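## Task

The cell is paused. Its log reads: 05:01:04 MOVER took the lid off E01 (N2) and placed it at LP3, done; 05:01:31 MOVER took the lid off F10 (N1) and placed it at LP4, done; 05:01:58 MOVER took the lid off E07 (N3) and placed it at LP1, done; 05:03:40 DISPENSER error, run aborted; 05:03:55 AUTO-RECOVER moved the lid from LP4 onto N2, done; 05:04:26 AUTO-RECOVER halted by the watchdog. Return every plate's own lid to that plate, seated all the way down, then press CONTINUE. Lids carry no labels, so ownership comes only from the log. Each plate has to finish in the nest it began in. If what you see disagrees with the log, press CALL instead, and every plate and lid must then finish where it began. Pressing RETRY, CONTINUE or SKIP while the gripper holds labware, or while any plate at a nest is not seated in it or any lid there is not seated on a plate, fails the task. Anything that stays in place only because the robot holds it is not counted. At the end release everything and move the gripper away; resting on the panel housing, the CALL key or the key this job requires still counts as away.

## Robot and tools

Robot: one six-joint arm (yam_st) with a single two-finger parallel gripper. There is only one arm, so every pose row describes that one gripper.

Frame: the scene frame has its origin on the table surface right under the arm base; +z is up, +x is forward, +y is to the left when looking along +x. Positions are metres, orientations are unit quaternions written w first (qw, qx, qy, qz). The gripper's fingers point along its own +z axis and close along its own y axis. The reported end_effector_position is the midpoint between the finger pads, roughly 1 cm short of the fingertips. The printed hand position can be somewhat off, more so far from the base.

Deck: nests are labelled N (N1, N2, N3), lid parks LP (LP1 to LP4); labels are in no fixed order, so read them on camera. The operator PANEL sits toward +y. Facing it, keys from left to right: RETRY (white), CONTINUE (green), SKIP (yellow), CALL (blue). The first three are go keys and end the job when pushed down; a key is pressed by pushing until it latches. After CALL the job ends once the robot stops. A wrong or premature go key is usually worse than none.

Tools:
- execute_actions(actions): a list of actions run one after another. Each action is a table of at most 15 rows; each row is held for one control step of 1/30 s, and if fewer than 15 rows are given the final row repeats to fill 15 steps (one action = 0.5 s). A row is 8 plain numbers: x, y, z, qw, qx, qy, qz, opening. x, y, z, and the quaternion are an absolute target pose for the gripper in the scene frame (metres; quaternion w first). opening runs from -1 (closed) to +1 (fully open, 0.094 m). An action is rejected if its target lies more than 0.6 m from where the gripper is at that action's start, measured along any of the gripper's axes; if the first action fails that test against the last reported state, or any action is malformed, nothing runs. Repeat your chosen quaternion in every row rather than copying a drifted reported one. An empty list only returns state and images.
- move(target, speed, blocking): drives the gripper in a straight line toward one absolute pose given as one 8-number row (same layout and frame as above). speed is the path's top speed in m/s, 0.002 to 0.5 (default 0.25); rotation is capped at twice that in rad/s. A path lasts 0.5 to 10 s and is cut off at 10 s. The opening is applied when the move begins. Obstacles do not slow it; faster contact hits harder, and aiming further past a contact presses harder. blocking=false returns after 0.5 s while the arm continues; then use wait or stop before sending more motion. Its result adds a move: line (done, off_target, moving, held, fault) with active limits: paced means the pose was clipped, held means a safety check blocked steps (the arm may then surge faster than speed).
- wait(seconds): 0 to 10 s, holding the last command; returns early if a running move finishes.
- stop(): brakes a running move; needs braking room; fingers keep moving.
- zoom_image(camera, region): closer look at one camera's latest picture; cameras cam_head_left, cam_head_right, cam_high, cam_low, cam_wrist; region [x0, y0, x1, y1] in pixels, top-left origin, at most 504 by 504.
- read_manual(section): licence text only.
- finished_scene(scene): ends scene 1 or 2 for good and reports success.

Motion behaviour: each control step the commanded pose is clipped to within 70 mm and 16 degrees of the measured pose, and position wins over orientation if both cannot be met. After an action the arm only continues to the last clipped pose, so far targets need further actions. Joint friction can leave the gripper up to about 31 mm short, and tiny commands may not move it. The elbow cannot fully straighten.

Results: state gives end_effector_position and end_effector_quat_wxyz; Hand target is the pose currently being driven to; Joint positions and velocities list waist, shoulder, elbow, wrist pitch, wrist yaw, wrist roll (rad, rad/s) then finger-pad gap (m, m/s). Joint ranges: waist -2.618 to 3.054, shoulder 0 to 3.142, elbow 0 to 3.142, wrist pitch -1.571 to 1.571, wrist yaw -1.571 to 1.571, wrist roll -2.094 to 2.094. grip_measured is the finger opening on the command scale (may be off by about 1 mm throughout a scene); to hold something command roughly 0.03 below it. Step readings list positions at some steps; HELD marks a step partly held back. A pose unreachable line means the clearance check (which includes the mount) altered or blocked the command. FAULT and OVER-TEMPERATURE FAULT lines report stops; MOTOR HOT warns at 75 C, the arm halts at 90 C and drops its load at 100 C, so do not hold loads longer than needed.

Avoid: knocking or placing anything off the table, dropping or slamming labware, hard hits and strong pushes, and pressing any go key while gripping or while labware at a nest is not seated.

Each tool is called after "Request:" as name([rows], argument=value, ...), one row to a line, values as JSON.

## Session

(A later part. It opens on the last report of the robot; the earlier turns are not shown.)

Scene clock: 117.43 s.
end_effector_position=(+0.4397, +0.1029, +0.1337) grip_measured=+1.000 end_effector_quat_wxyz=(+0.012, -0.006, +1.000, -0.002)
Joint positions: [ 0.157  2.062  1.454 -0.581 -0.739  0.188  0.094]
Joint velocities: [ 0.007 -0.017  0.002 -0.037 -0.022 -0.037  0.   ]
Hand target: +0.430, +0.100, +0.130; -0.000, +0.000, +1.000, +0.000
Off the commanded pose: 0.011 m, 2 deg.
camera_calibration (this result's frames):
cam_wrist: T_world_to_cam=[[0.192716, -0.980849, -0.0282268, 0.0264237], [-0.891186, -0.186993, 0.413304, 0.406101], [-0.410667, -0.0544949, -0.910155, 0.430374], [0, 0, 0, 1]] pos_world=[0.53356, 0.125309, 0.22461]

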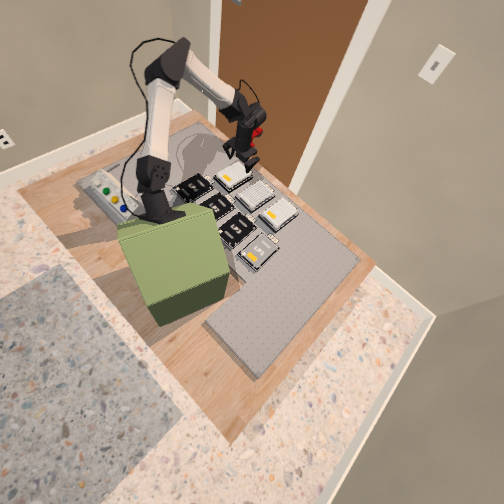

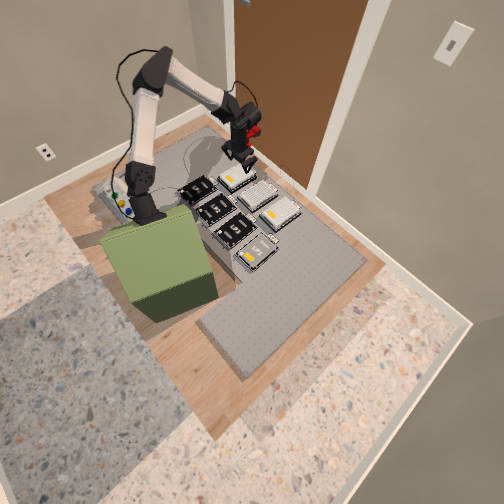

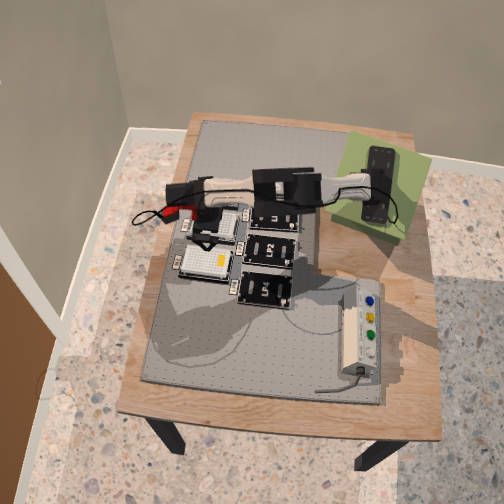

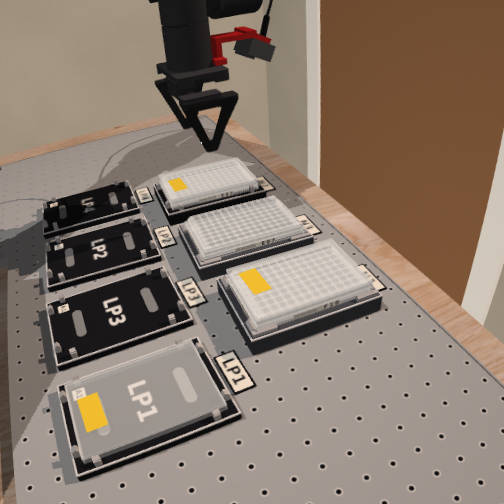

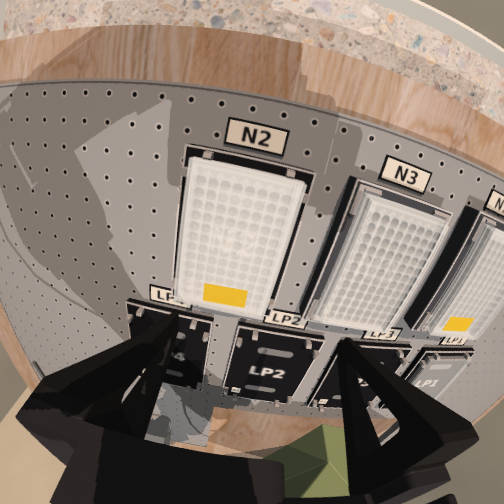

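Request:
move(target=[0.271,-0.20,0.11,0,0,1,0,1], speed=0.3)

Scene clock: 119.57 s.
end_effector_position=(+0.2656, -0.1972, +0.1096) grip_measured=+1.000 end_effector_quat_wxyz=(-0.000, +0.005, +1.000, +0.002)
Joint positions: [-0.431  2.668  1.202 -0.348 -0.784 -0.639  0.094]
Joint velocities: [ 0.002 -0.007 -0.002 -0.051  0.022 -0.051  0.   ]
Hand target: +0.269, -0.200, +0.110; -0.001, +0.000, +1.000, +0.002
Off the commanded pose: 0.006 m, 1 deg.
move: done
camera_calibration (this result's frames):
cam_wrist: T_world_to_cam=[[0.16959, -0.984728, -0.0393665, -0.228427], [-0.884382, -0.169691, 0.434827, 0.204008], [-0.434866, -0.038927, -0.899653, 0.329019], [0, 0, 0, 1]] pos_world=[0.362239, -0.177513, 0.198302]

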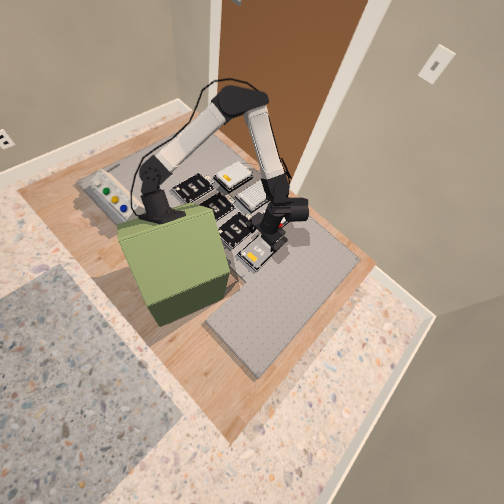

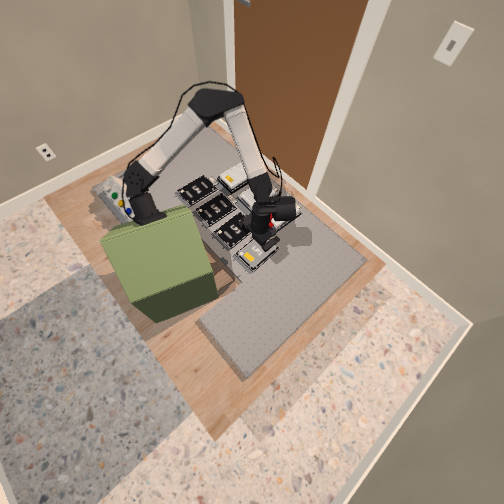

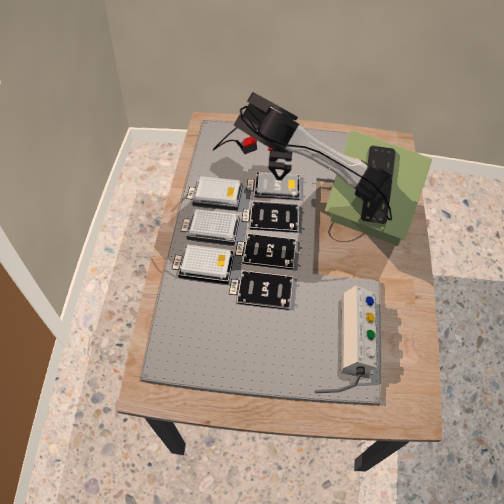

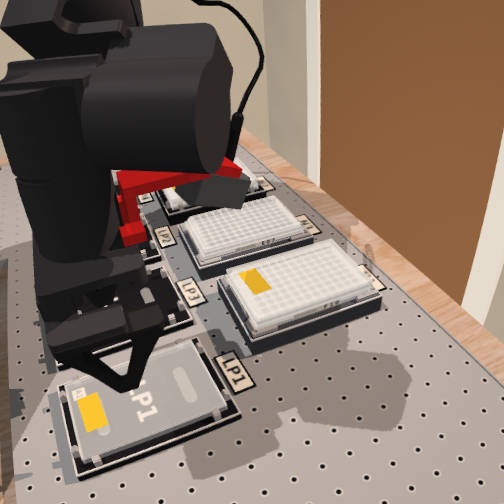

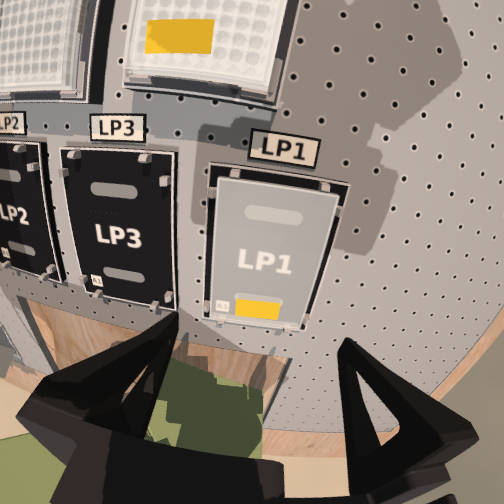

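Request:
zoom_image(camera="cam_wrist", region=[150,140,400,390])

Region (150, 140, 400, 390) of cam_wrist's 504x504 image, scaled by 2.016, with more detail than that image has.

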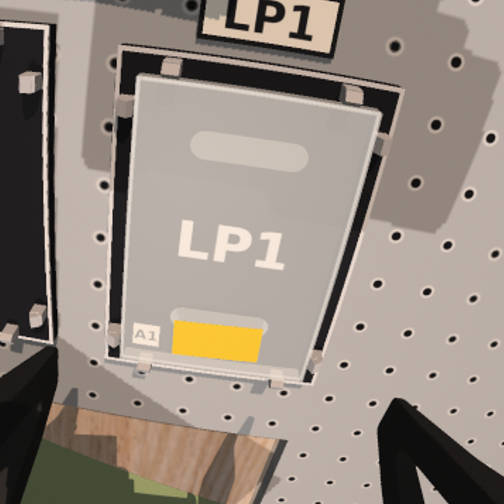

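Request:
execute_actions([
  [[0.278,-0.192,0.10,0,0,1,0,1],[0.278,-0.192,0.095,0,0,1,0,1],[0.262,-0.202,0.07,0,0,1,0,1],[0.262,-0.202,0.065,0,0,1,0,1],[0.278,-0.192,0.085,0,0,1,0,1],[0.278,-0.192,0.08,0,0,1,0,1],[0.262,-0.202,0.055,0,0,1,0,1],[0.262,-0.202,0.055,0,0,1,0,1],[0.276,-0.193,0.075,0,0,1,0,1],[0.276,-0.193,0.075,0,0,1,0,1],[0.264,-0.201,0.052,0,0,1,0,1],[0.264,-0.201,0.052,0,0,1,0,1],[0.273,-0.195,0.068,0,0,1,0,1],[0.273,-0.195,0.068,0,0,1,0,1],[0.269,-0.197,0.060,0,0,1,0,1]],
])

Request:
zoom_image(camera="cam_wrist", region=[130,150,430,450])

Scene clock: 121.53 s.
end_effector_position=(+0.2660, -0.1951, +0.0675) grip_measured=+1.000 end_effector_quat_wxyz=(-0.006, +0.002, +1.000, +0.002)
Joint positions: [-0.331  2.75   1.202 -0.179 -0.799 -0.515  0.094]
Joint velocities: [-0.007  0.017  0.012  0.242  0.037  0.168  0.   ]
Hand target: +0.269, -0.197, +0.060; -0.001, -0.000, +1.000, +0.001
Off the commanded pose: 0.008 m, 1 deg.
Step readings (end_effector_position):
0: (+0.2651, -0.1968, +0.1096)
1: (+0.2655, -0.1965, +0.1090)
2: (+0.2666, -0.1958, +0.1076)
4: (+0.2689, -0.1963, +0.0976)
8: (+0.2655, -0.1928, +0.0769)
15: end_effector_position above
camera_calibration (this result's frames):
cam_wrist: T_world_to_cam=[[0.174895, -0.983698, -0.0418385, -0.229173], [-0.87874, -0.175119, 0.444016, 0.219821], [-0.444104, -0.0408911, -0.895042, 0.293096], [0, 0, 0, 1]] pos_world=[0.363412, -0.174957, 0.155141]

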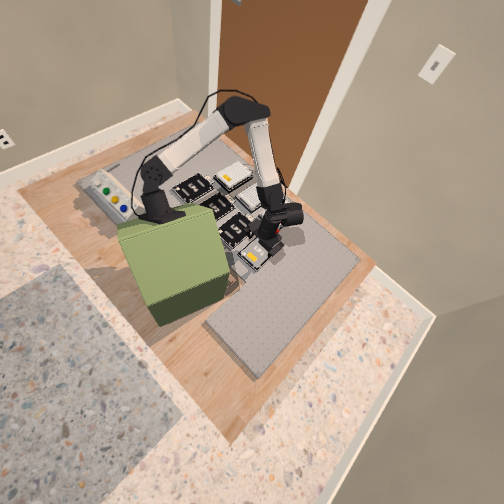

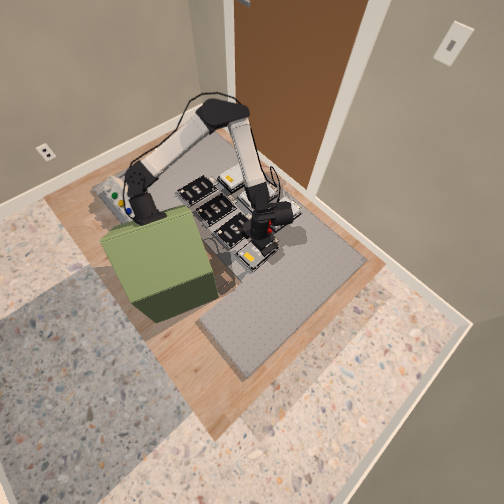

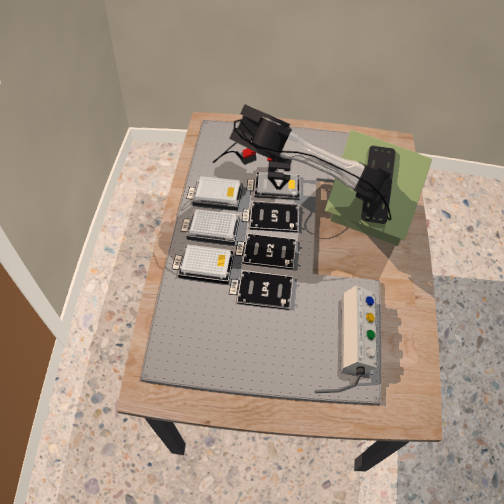

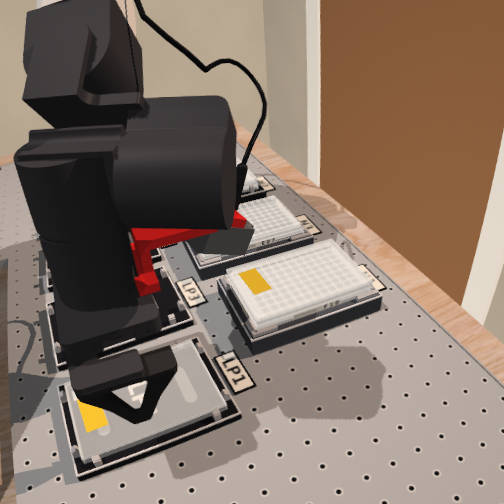

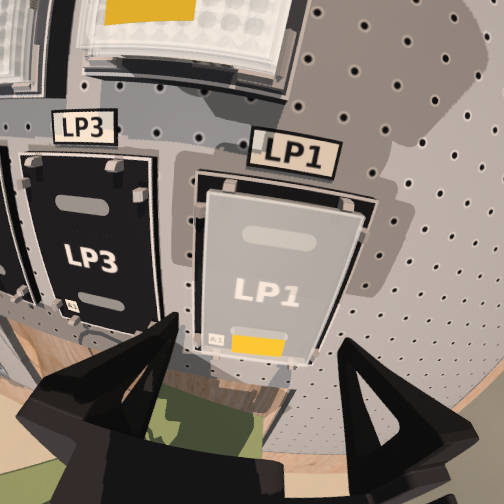

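Region (130, 150, 430, 450) of cam_wrist's 504x504 image, scaled by 1.680, with more detail than that image has.

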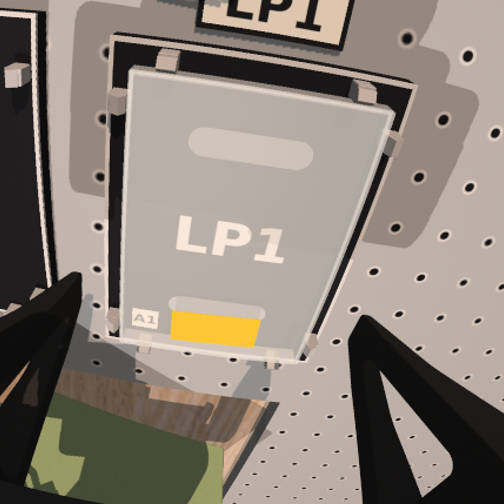

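Request:
execute_actions([
  [[0.276,-0.193,0.070,0,0,1,0,1],[0.276,-0.193,0.070,0,0,1,0,1],[0.260,-0.203,0.042,0,0,1,0,1],[0.260,-0.203,0.040,0,0,1,0,1],[0.276,-0.193,0.062,0,0,1,0,1],[0.276,-0.193,0.060,0,0,1,0,1],[0.260,-0.203,0.032,0,0,1,0,1],[0.260,-0.203,0.030,0,0,1,0,1],[0.276,-0.193,0.054,0,0,1,0,1],[0.276,-0.193,0.054,0,0,1,0,1],[0.261,-0.202,0.027,0,0,1,0,1],[0.261,-0.202,0.027,0,0,1,0,1],[0.274,-0.194,0.048,0,0,1,0,1],[0.274,-0.194,0.048,0,0,1,0,1],[0.263,-0.201,0.028,0,0,1,0,1]],
  [[0.263,-0.201,0.028,0,0,1,0,1],[0.272,-0.195,0.045,0,0,1,0,1],[0.272,-0.195,0.045,0,0,1,0,1],[0.264,-0.200,0.029,0,0,1,0,1],[0.264,-0.200,0.029,0,0,1,0,1],[0.270,-0.196,0.041,0,0,1,0,1],[0.270,-0.196,0.041,0,0,1,0,1],[0.267,-0.198,0.035,0,0,1,0,1]],
])

Scene clock: 123.37 s.
end_effector_position=(+0.2656, -0.1982, +0.0413) grip_measured=+1.000 end_effector_quat_wxyz=(+0.001, +0.005, +1.000, -0.002)
Joint positions: [-0.278  2.813  1.202 -0.039 -0.805 -0.417  0.094]
Joint velocities: [ 0.017 -0.007 -0.007  0.022 -0.022  0.037  0.   ]
Hand target: +0.267, -0.198, +0.035; +0.000, -0.000, +1.000, +0.000
Off the commanded pose: 0.006 m, 1 deg.
Step readings (end_effector_position; steps 1 to 15: 1st action; 16 to 30: 2nd action):
0: (+0.2713, -0.1981, +0.0675)
1: (+0.2710, -0.1979, +0.0675)
2: (+0.2706, -0.1977, +0.0675)
4: (+0.2699, -0.2000, +0.0628)
8: (+0.2677, -0.1988, +0.0543)
15: (+0.2644, -0.1962, +0.0442)
16: (+0.2654, -0.1974, +0.0429)
17: (+0.2653, -0.1975, +0.0428)
19: (+0.2647, -0.1975, +0.0425)
23: (+0.2650, -0.1979, +0.0413)
30: end_effector_position above
camera_calibration (this result's frames):
cam_wrist: T_world_to_cam=[[0.169922, -0.984935, -0.0320835, -0.232544], [-0.885902, -0.166934, 0.432793, 0.234628], [-0.431629, -0.0451181, -0.900922, 0.265504], [0, 0, 0, 1]] pos_world=[0.361971, -0.177894, 0.130192]

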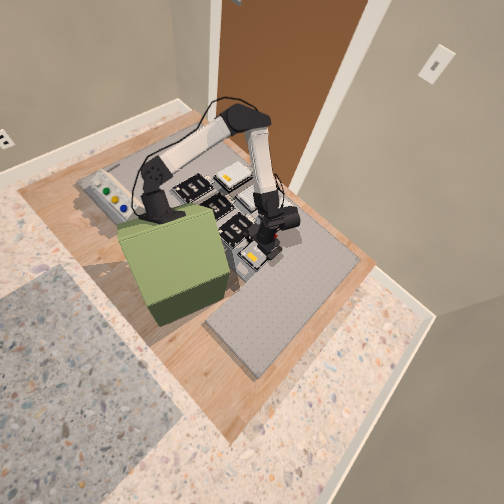

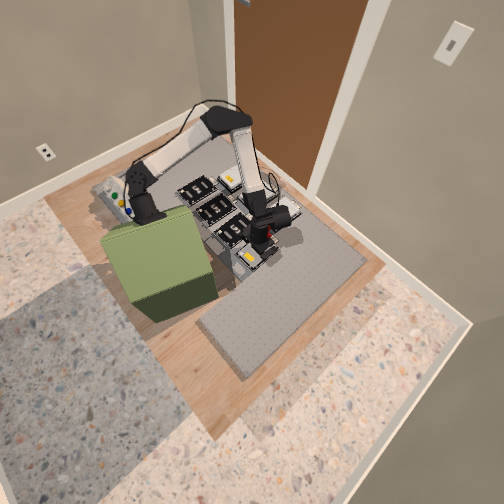

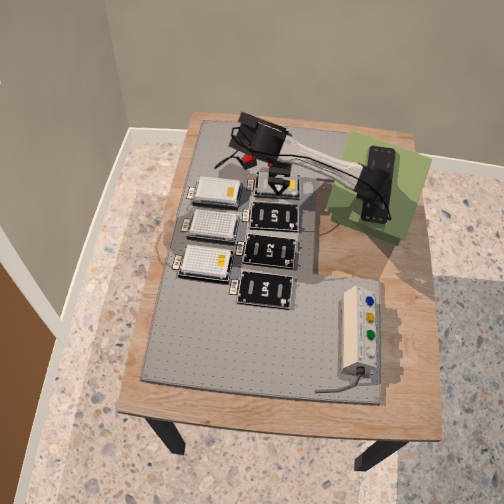

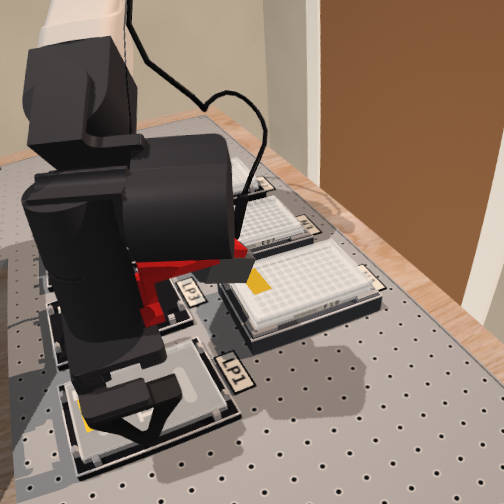

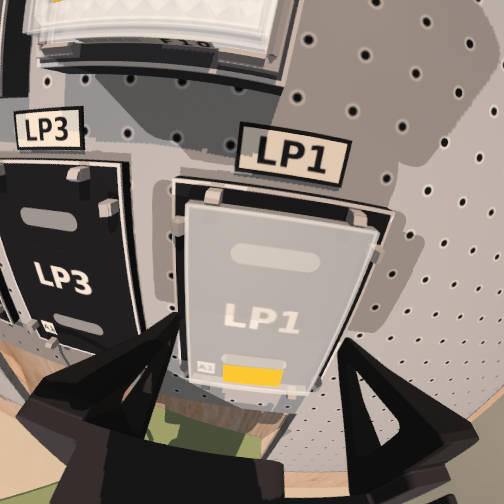

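Request:
execute_actions([
  [[0.268,-0.198,0.022,0,0,1,0,1],[0.268,-0.198,0.022,0,0,1,0,1],[0.268,-0.198,0.022,0,0,1,0,1],[0.268,-0.198,0.045,0,0,1,0,1],[0.268,-0.198,0.045,0,0,1,0,1],[0.268,-0.198,0.020,0,0,1,0,1],[0.268,-0.198,0.020,0,0,1,0,1],[0.268,-0.198,0.020,0,0,1,0,1],[0.268,-0.198,0.040,0,0,1,0,1],[0.268,-0.198,0.040,0,0,1,0,1],[0.268,-0.198,0.022,0,0,1,0,1],[0.268,-0.198,0.022,0,0,1,0,1],[0.268,-0.198,0.030,0,0,1,0,1]],
])

Scene clock: 124.43 s.
end_effector_position=(+0.2641, -0.1976, +0.0338) grip_measured=+1.000 end_effector_quat_wxyz=(-0.001, +0.007, +1.000, -0.003)
Joint positions: [-0.26   2.829  1.202 -0.008 -0.803 -0.389  0.094]
Joint velocities: [-0.002 -0.007  0.007  0.022  0.037 -0.022  0.   ]
Hand target: +0.268, -0.198, +0.030; +0.000, -0.000, +1.000, -0.000
Off the commanded pose: 0.005 m, 1 deg.
Step readings (end_effector_position):
0: (+0.2658, -0.1983, +0.0413)
1: (+0.2657, -0.1983, +0.0401)
2: (+0.2658, -0.1982, +0.0380)
4: (+0.2640, -0.1971, +0.0348)
8: (+0.2646, -0.1975, +0.0334)
15: end_effector_position above
camera_calibration (this result's frames):
cam_wrist: T_world_to_cam=[[0.165483, -0.985722, -0.0311092, -0.230947], [-0.884839, -0.162329, 0.436704, 0.237083], [-0.435518, -0.0447403, -0.899067, 0.259138], [0, 0, 0, 1]] pos_world=[0.360858, -0.17757, 0.122263]

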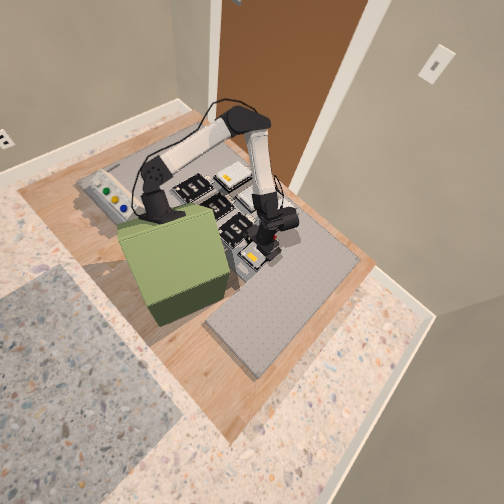

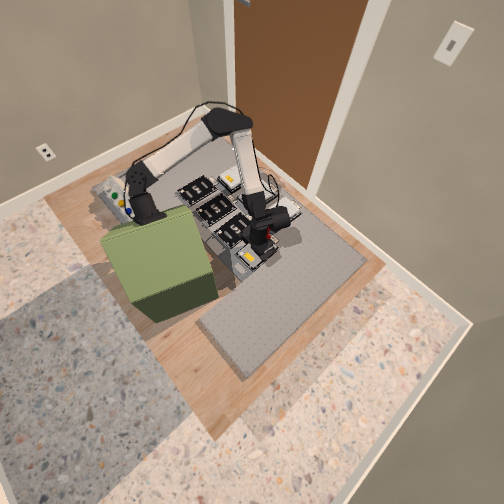

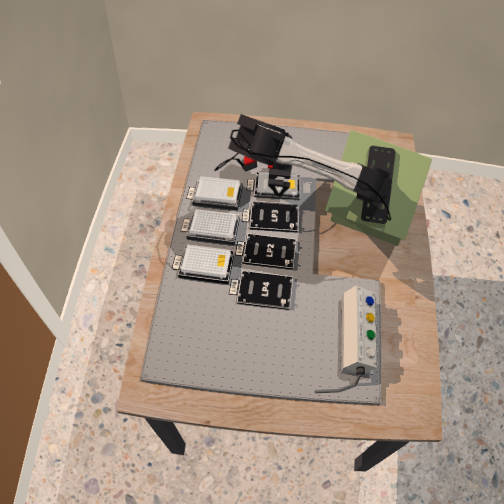

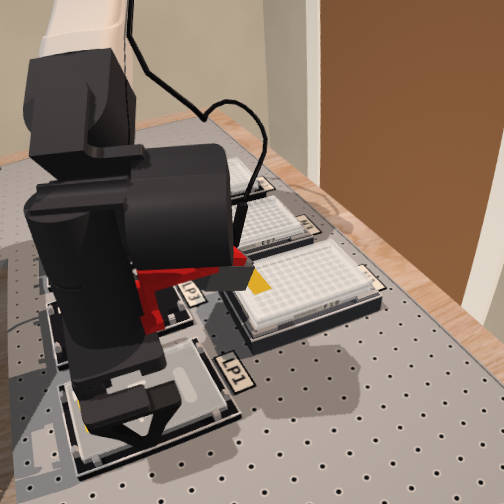

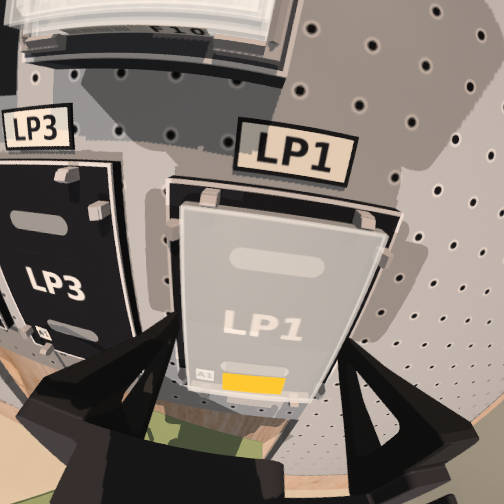

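Request:
execute_actions([
  [[0.268,-0.198,0.034,0,0,1,0,0.95],[0.268,-0.198,0.034,0,0,1,0,0.92],[0.268,-0.198,0.034,0,0,1,0,0.89],[0.268,-0.198,0.034,0,0,1,0,0.86],[0.268,-0.198,0.034,0,0,1,0,0.83],[0.268,-0.198,0.034,0,0,1,0,0.80],[0.268,-0.198,0.034,0,0,1,0,0.77],[0.268,-0.198,0.034,0,0,1,0,0.75]],
  [[0.268,-0.198,0.045,0,0,1,0,0.75],[0.268,-0.198,0.055,0,0,1,0,0.75],[0.268,-0.198,0.065,0,0,1,0,0.75],[0.268,-0.198,0.075,0,0,1,0,0.75],[0.268,-0.198,0.085,0,0,1,0,0.75],[0.268,-0.198,0.095,0,0,1,0,0.75],[0.268,-0.198,0.105,0,0,1,0,0.75],[0.268,-0.198,0.115,0,0,1,0,0.75]],
])

Scene clock: 125.87 s.
end_effector_position=(+0.2822, -0.2045, +0.1188) grip_measured=+0.788 end_effector_quat_wxyz=(+0.030, -0.005, +0.999, -0.012)
Joint positions: [-0.446  2.646  1.202 -0.291 -0.795 -0.615  0.084]
Joint velocities: [-0.007  0.002  0.007 -0.52   0.051 -0.227 -0.   ]
Hand target: +0.268, -0.197, +0.116; +0.002, +0.000, +1.000, -0.000
Off the commanded pose: 0.016 m, 4 deg.
Step readings (end_effector_position; steps 1 to 15: 1st action; 16 to 30: 2nd action):
0: (+0.2641, -0.1976, +0.0338)
1: (+0.2640, -0.1978, +0.0338)
2: (+0.2640, -0.1978, +0.0338)
4: (+0.2640, -0.1978, +0.0338)
8: (+0.2640, -0.1978, +0.0338)
15: (+0.2640, -0.1978, +0.0338)
16: (+0.2635, -0.1978, +0.0343)
17: (+0.2639, -0.1978, +0.0361)
19: (+0.2661, -0.1986, +0.0459)
23: (+0.2808, -0.2052, +0.0856)
30: end_effector_position above
camera_calibration (this result's frames):
cam_wrist: T_world_to_cam=[[0.190621, -0.981663, -0.000773108, -0.247948], [-0.905763, -0.176187, 0.385423, 0.224029], [-0.378492, -0.0727697, -0.92274, 0.324138], [0, 0, 0, 1]] pos_world=[0.372865, -0.180343, 0.212557]

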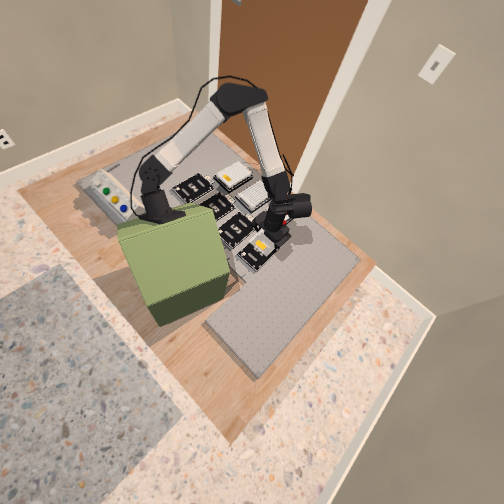

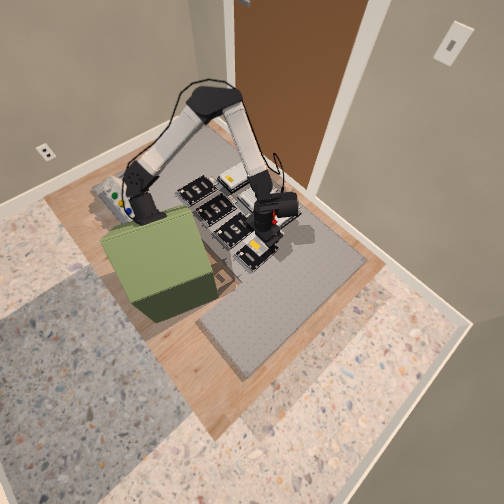

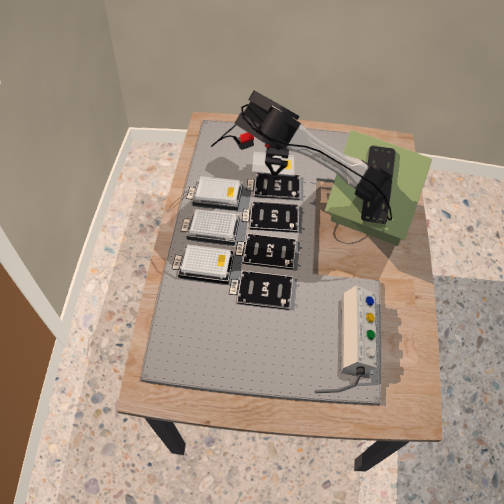

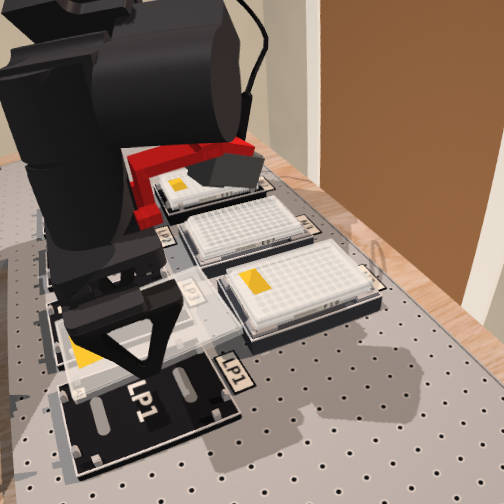

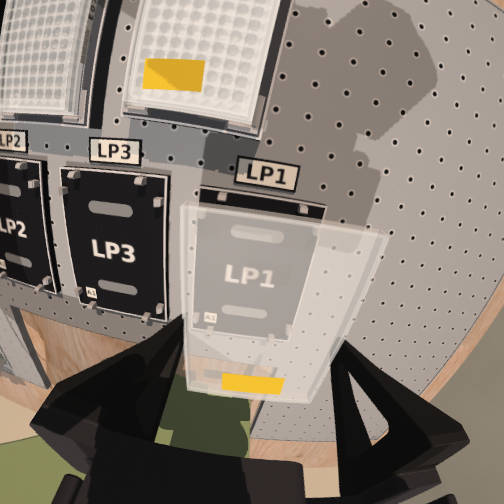

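Request:
move(target=[0.448,-0.002,0.10,0,0,1,0,0.75], speed=0.25)

Request:
zoom_image(camera="cam_wrist", region=[130,130,450,450])

Scene clock: 128.03 s.
end_effector_position=(+0.4424, -0.0054, +0.0981) grip_measured=+0.788 end_effector_quat_wxyz=(-0.001, +0.001, +1.000, +0.002)
Joint positions: [ 0.028  2.358  1.533 -0.519 -0.788  0.007  0.084]
Joint velocities: [-0.002  0.002  0.002 -0.066 -0.037 -0.051 -0.001]
Hand target: +0.449, -0.002, +0.101; +0.002, -0.000, +1.000, -0.001
Off the commanded pose: 0.007 m, 0 deg.
move: done
camera_calibration (this result's frames):
cam_wrist: T_world_to_cam=[[0.176432, -0.98347, -0.0407353, -0.0728988], [-0.882492, -0.176376, 0.436004, 0.396928], [-0.435982, -0.0409764, -0.899022, 0.403417], [0, 0, 0, 1]] pos_world=[0.539029, 0.0148453, 0.186649]

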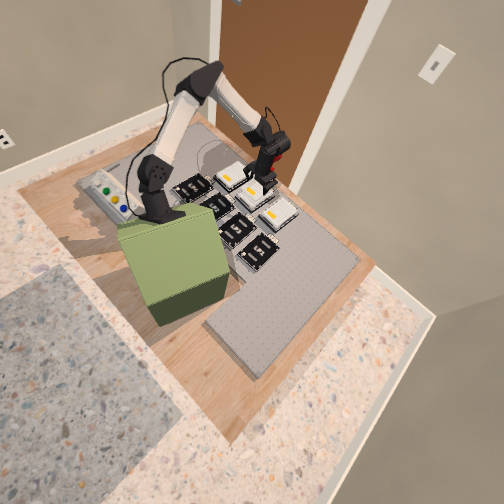

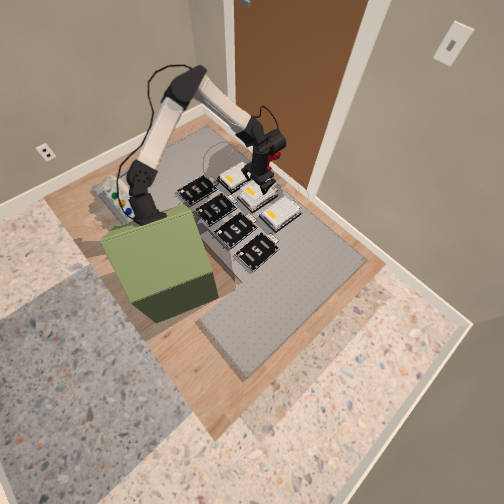

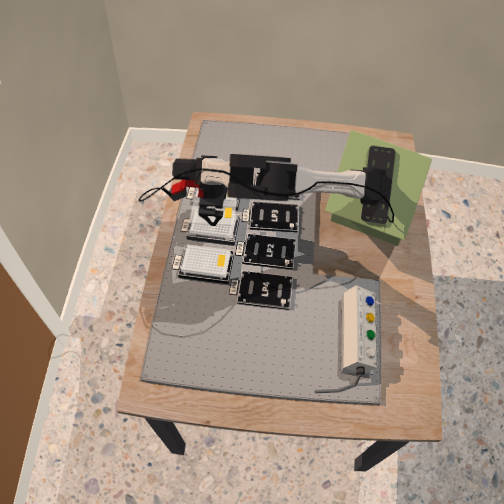

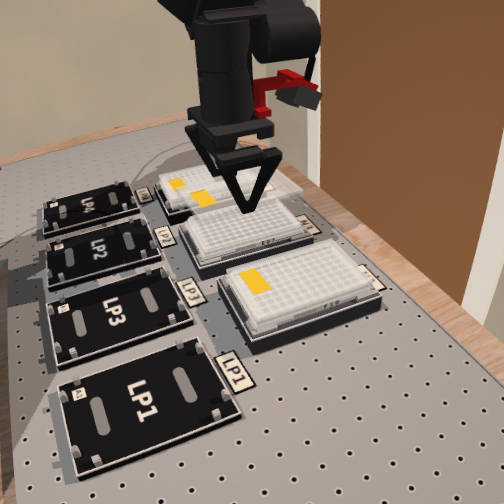

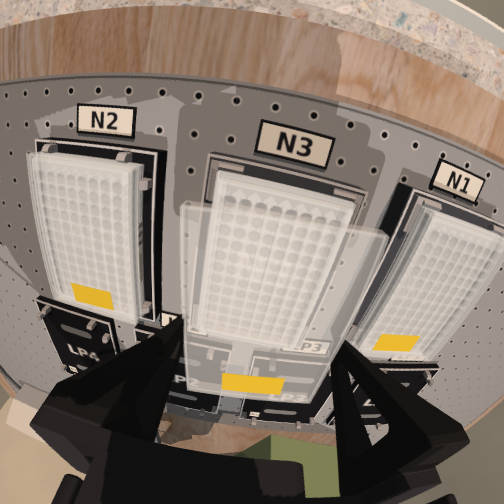

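Region (130, 130, 450, 450) of cam_wrist's 504x504 image, scaled by 1.575, with more detail than that image has.

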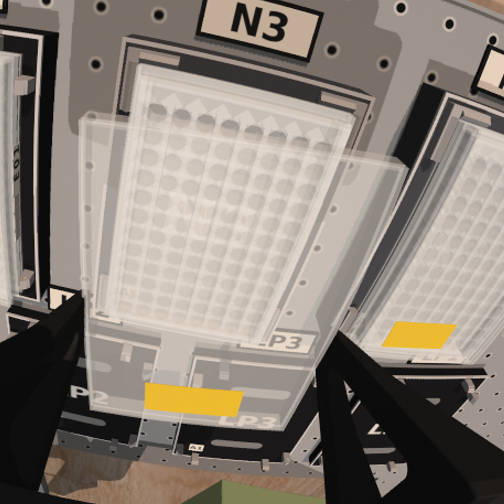

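Request:
execute_actions([
  [[0.452,0.001,0.105,0,0.0,1,0,0.75],[0.452,0.001,0.105,0,0,1,0,0.75],[0.434,-0.011,0.075,0,0.08,0.9968,0,0.75],[0.434,-0.011,0.075,0,0.08,0.9968,0,0.75],[0.452,0.001,0.098,0,0,1,0,0.75],[0.452,0.001,0.098,0,0,1,0,0.75],[0.434,-0.011,0.066,0,0.07,0.9975,0,0.75],[0.434,-0.011,0.066,0,0.07,0.9975,0,0.75],[0.451,0,0.090,0,0.005,1,0,0.75],[0.451,0,0.090,0,0.005,1,0,0.75],[0.436,-0.010,0.062,0,0.06,0.9982,0,0.75],[0.436,-0.010,0.062,0,0.06,0.9982,0,0.75],[0.448,-0.002,0.084,0,0.016,0.9999,0,0.75],[0.448,-0.002,0.084,0,0.016,0.9999,0,0.75],[0.443,-0.005,0.074,0,0.032,0.9995,0,0.75]],
])

Request:
zoom_image(camera="cam_wrist", region=[130,130,450,450])

Scene clock: 130.43 s.
end_effector_position=(+0.4463, -0.0020, +0.0846) grip_measured=+0.788 end_effector_quat_wxyz=(+0.003, +0.029, +1.000, +0.003)
Joint positions: [ 0.054  2.378  1.537 -0.464 -0.783  0.108  0.084]
Joint velocities: [-0.007  0.007  0.007  0.022 -0.051  0.11   0.001]
Hand target: +0.443, -0.005, +0.074; -0.000, +0.032, +0.999, +0.000
Off the commanded pose: 0.012 m, 1 deg.
Step readings (end_effector_position):
0: (+0.4420, -0.0055, +0.0981)
1: (+0.4420, -0.0051, +0.0985)
2: (+0.4421, -0.0047, +0.0989)
4: (+0.4457, -0.0043, +0.0975)
8: (+0.4482, -0.0037, +0.0941)
15: end_effector_position above
camera_calibration (this result's frames):
cam_wrist: T_world_to_cam=[[0.121988, -0.99167, -0.0413564, -0.0464684], [-0.894519, -0.127901, 0.428341, 0.412962], [-0.430063, -0.0152584, -0.90267, 0.390846], [0, 0, 0, 1]] pos_world=[0.543159, 0.0127005, 0.173994]

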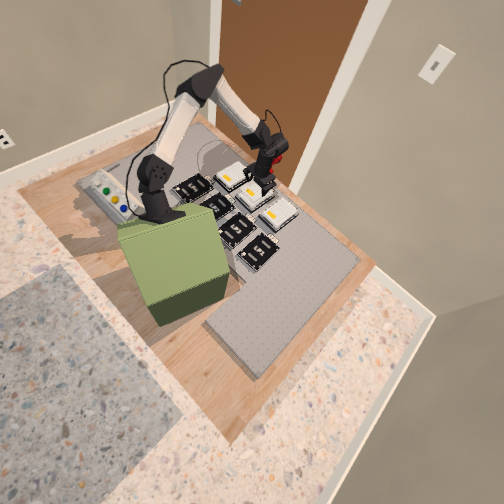

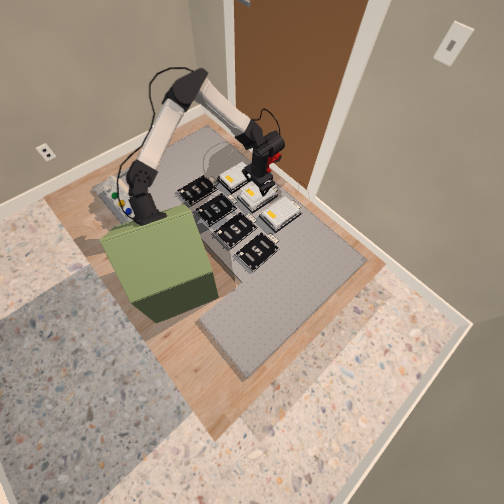

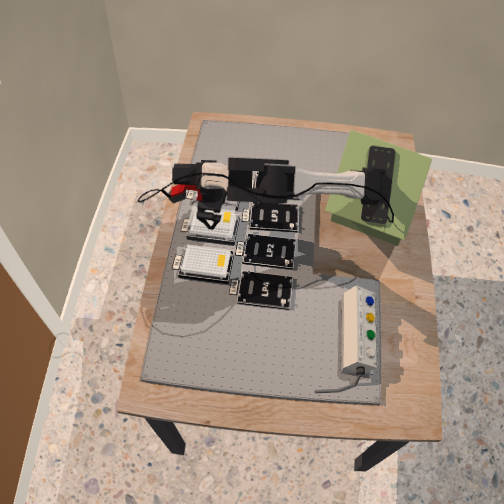

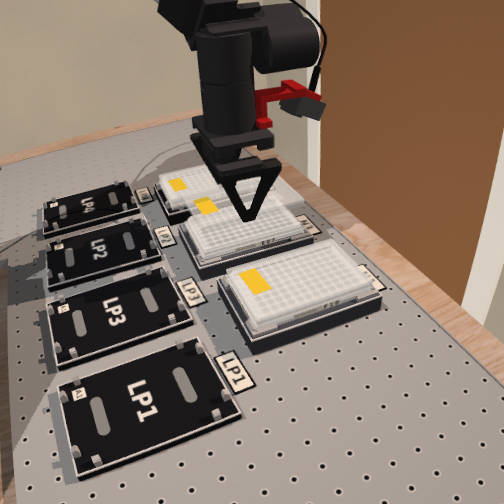

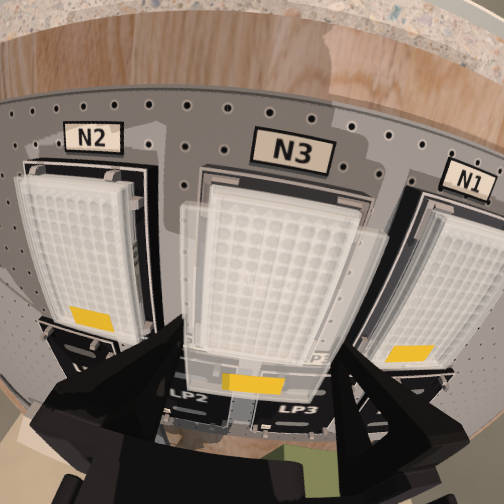

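Region (130, 130, 450, 450) of cam_wrist's 504x504 image, scaled by 1.575, with more detail than that image has.

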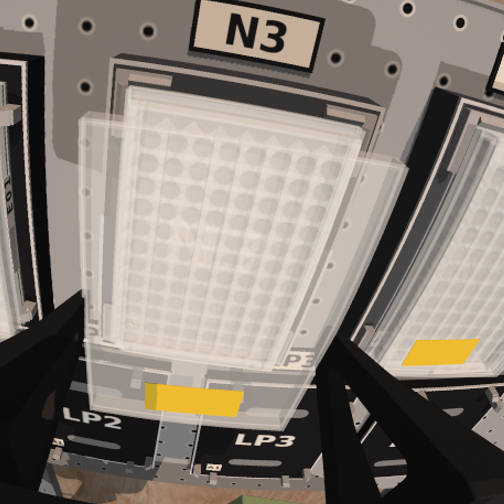

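Request:
execute_actions([
  [[0.435,-0.013,0.060,0,0.07,0.9975,0,0.75],[0.435,-0.013,0.060,0,0.07,0.9975,0,0.75],[0.451,-0.001,0.088,0,0.01,1,0,0.75],[0.451,-0.001,0.088,0,0.01,1,0,0.75],[0.435,-0.013,0.058,0,0.07,0.9975,0,0.75],[0.435,-0.013,0.058,0,0.07,0.9975,0,0.75],[0.451,-0.001,0.084,0,0.01,1,0,0.75],[0.451,-0.001,0.084,0,0.01,1,0,0.75],[0.436,-0.012,0.056,0,0.06,0.9982,0,0.75],[0.436,-0.012,0.056,0,0.06,0.9982,0,0.75],[0.449,-0.003,0.080,0,0.02,0.9998,0,0.75],[0.449,-0.003,0.080,0,0.02,0.9998,0,0.75],[0.439,-0.010,0.058,0,0.05,0.9987,0,0.75],[0.439,-0.010,0.058,0,0.05,0.9987,0,0.75],[0.443,-0.007,0.066,0,0.036,0.9994,0,0.75]],
])

Request:
zoom_image(camera="cam_wrist", region=[130,130,450,450])

Scene clock: 132.70 s.
end_effector_position=(+0.4490, -0.0059, +0.0764) grip_measured=+0.788 end_effector_quat_wxyz=(+0.010, +0.037, +0.999, +0.002)
Joint positions: [ 0.062  2.399  1.535 -0.415 -0.778  0.148  0.084]
Joint velocities: [ 0.046  0.027  0.007 -0.022  0.037  0.007 -0.002]
Hand target: +0.443, -0.007, +0.066; +0.000, +0.036, +0.999, -0.000
Off the commanded pose: 0.012 m, 1 deg.
Step readings (end_effector_position):
0: (+0.4498, -0.0022, +0.0847)
1: (+0.4505, -0.0025, +0.0840)
2: (+0.4517, -0.0031, +0.0826)
4: (+0.4486, -0.0035, +0.0822)
8: (+0.4473, -0.0049, +0.0804)
15: end_effector_position above
camera_calibration (this result's frames):
cam_wrist: T_world_to_cam=[[0.106501, -0.993615, -0.0372292, -0.0443843], [-0.902342, -0.11231, 0.416131, 0.422975], [-0.417655, -0.010725, -0.908542, 0.379415], [0, 0, 0, 1]] pos_world=[0.54486, 0.00747251, 0.167049]

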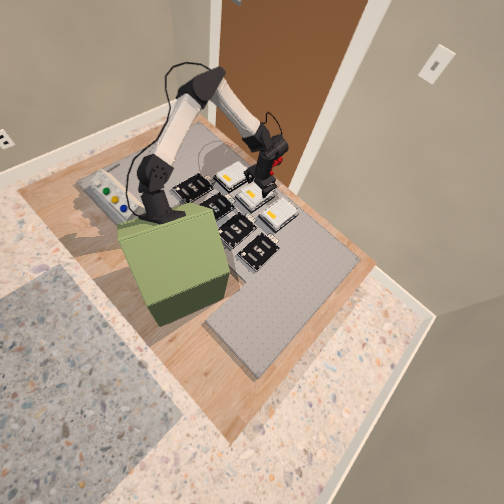

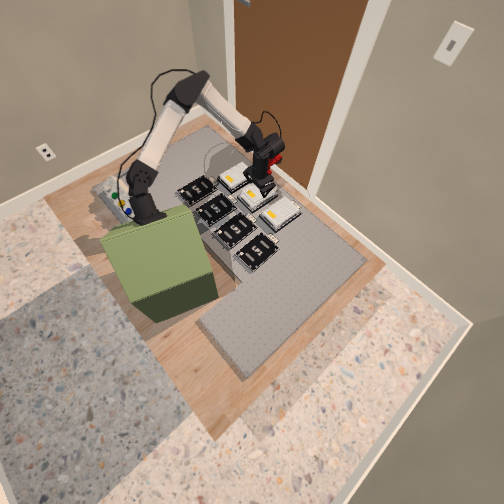

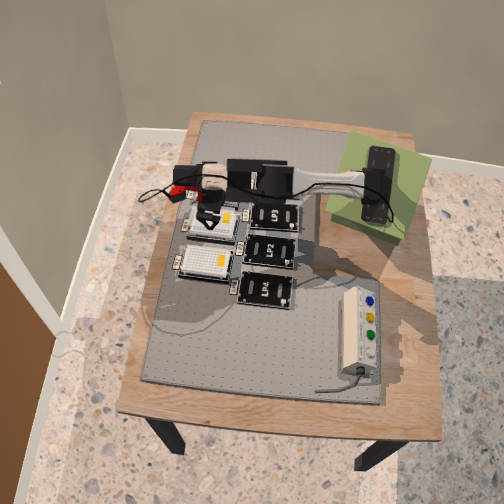

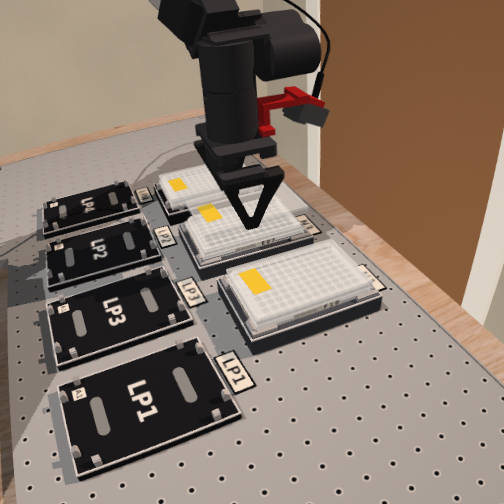

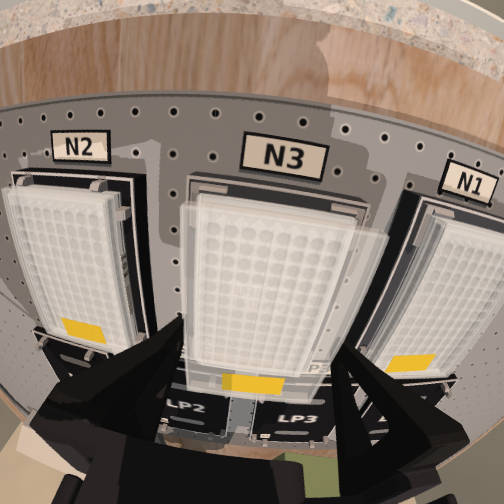

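Region (130, 130, 450, 450) of cam_wrist's 504x504 image, scaled by 1.575, with more detail than that image has.

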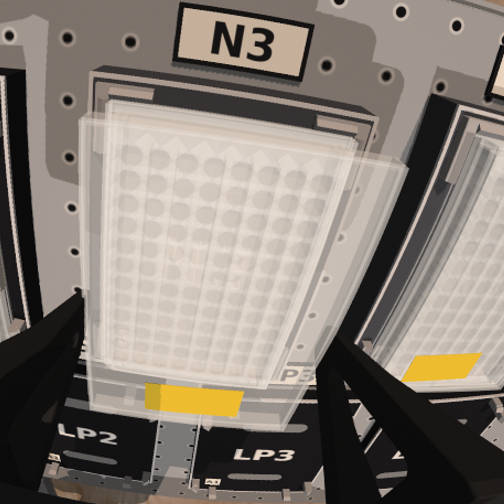

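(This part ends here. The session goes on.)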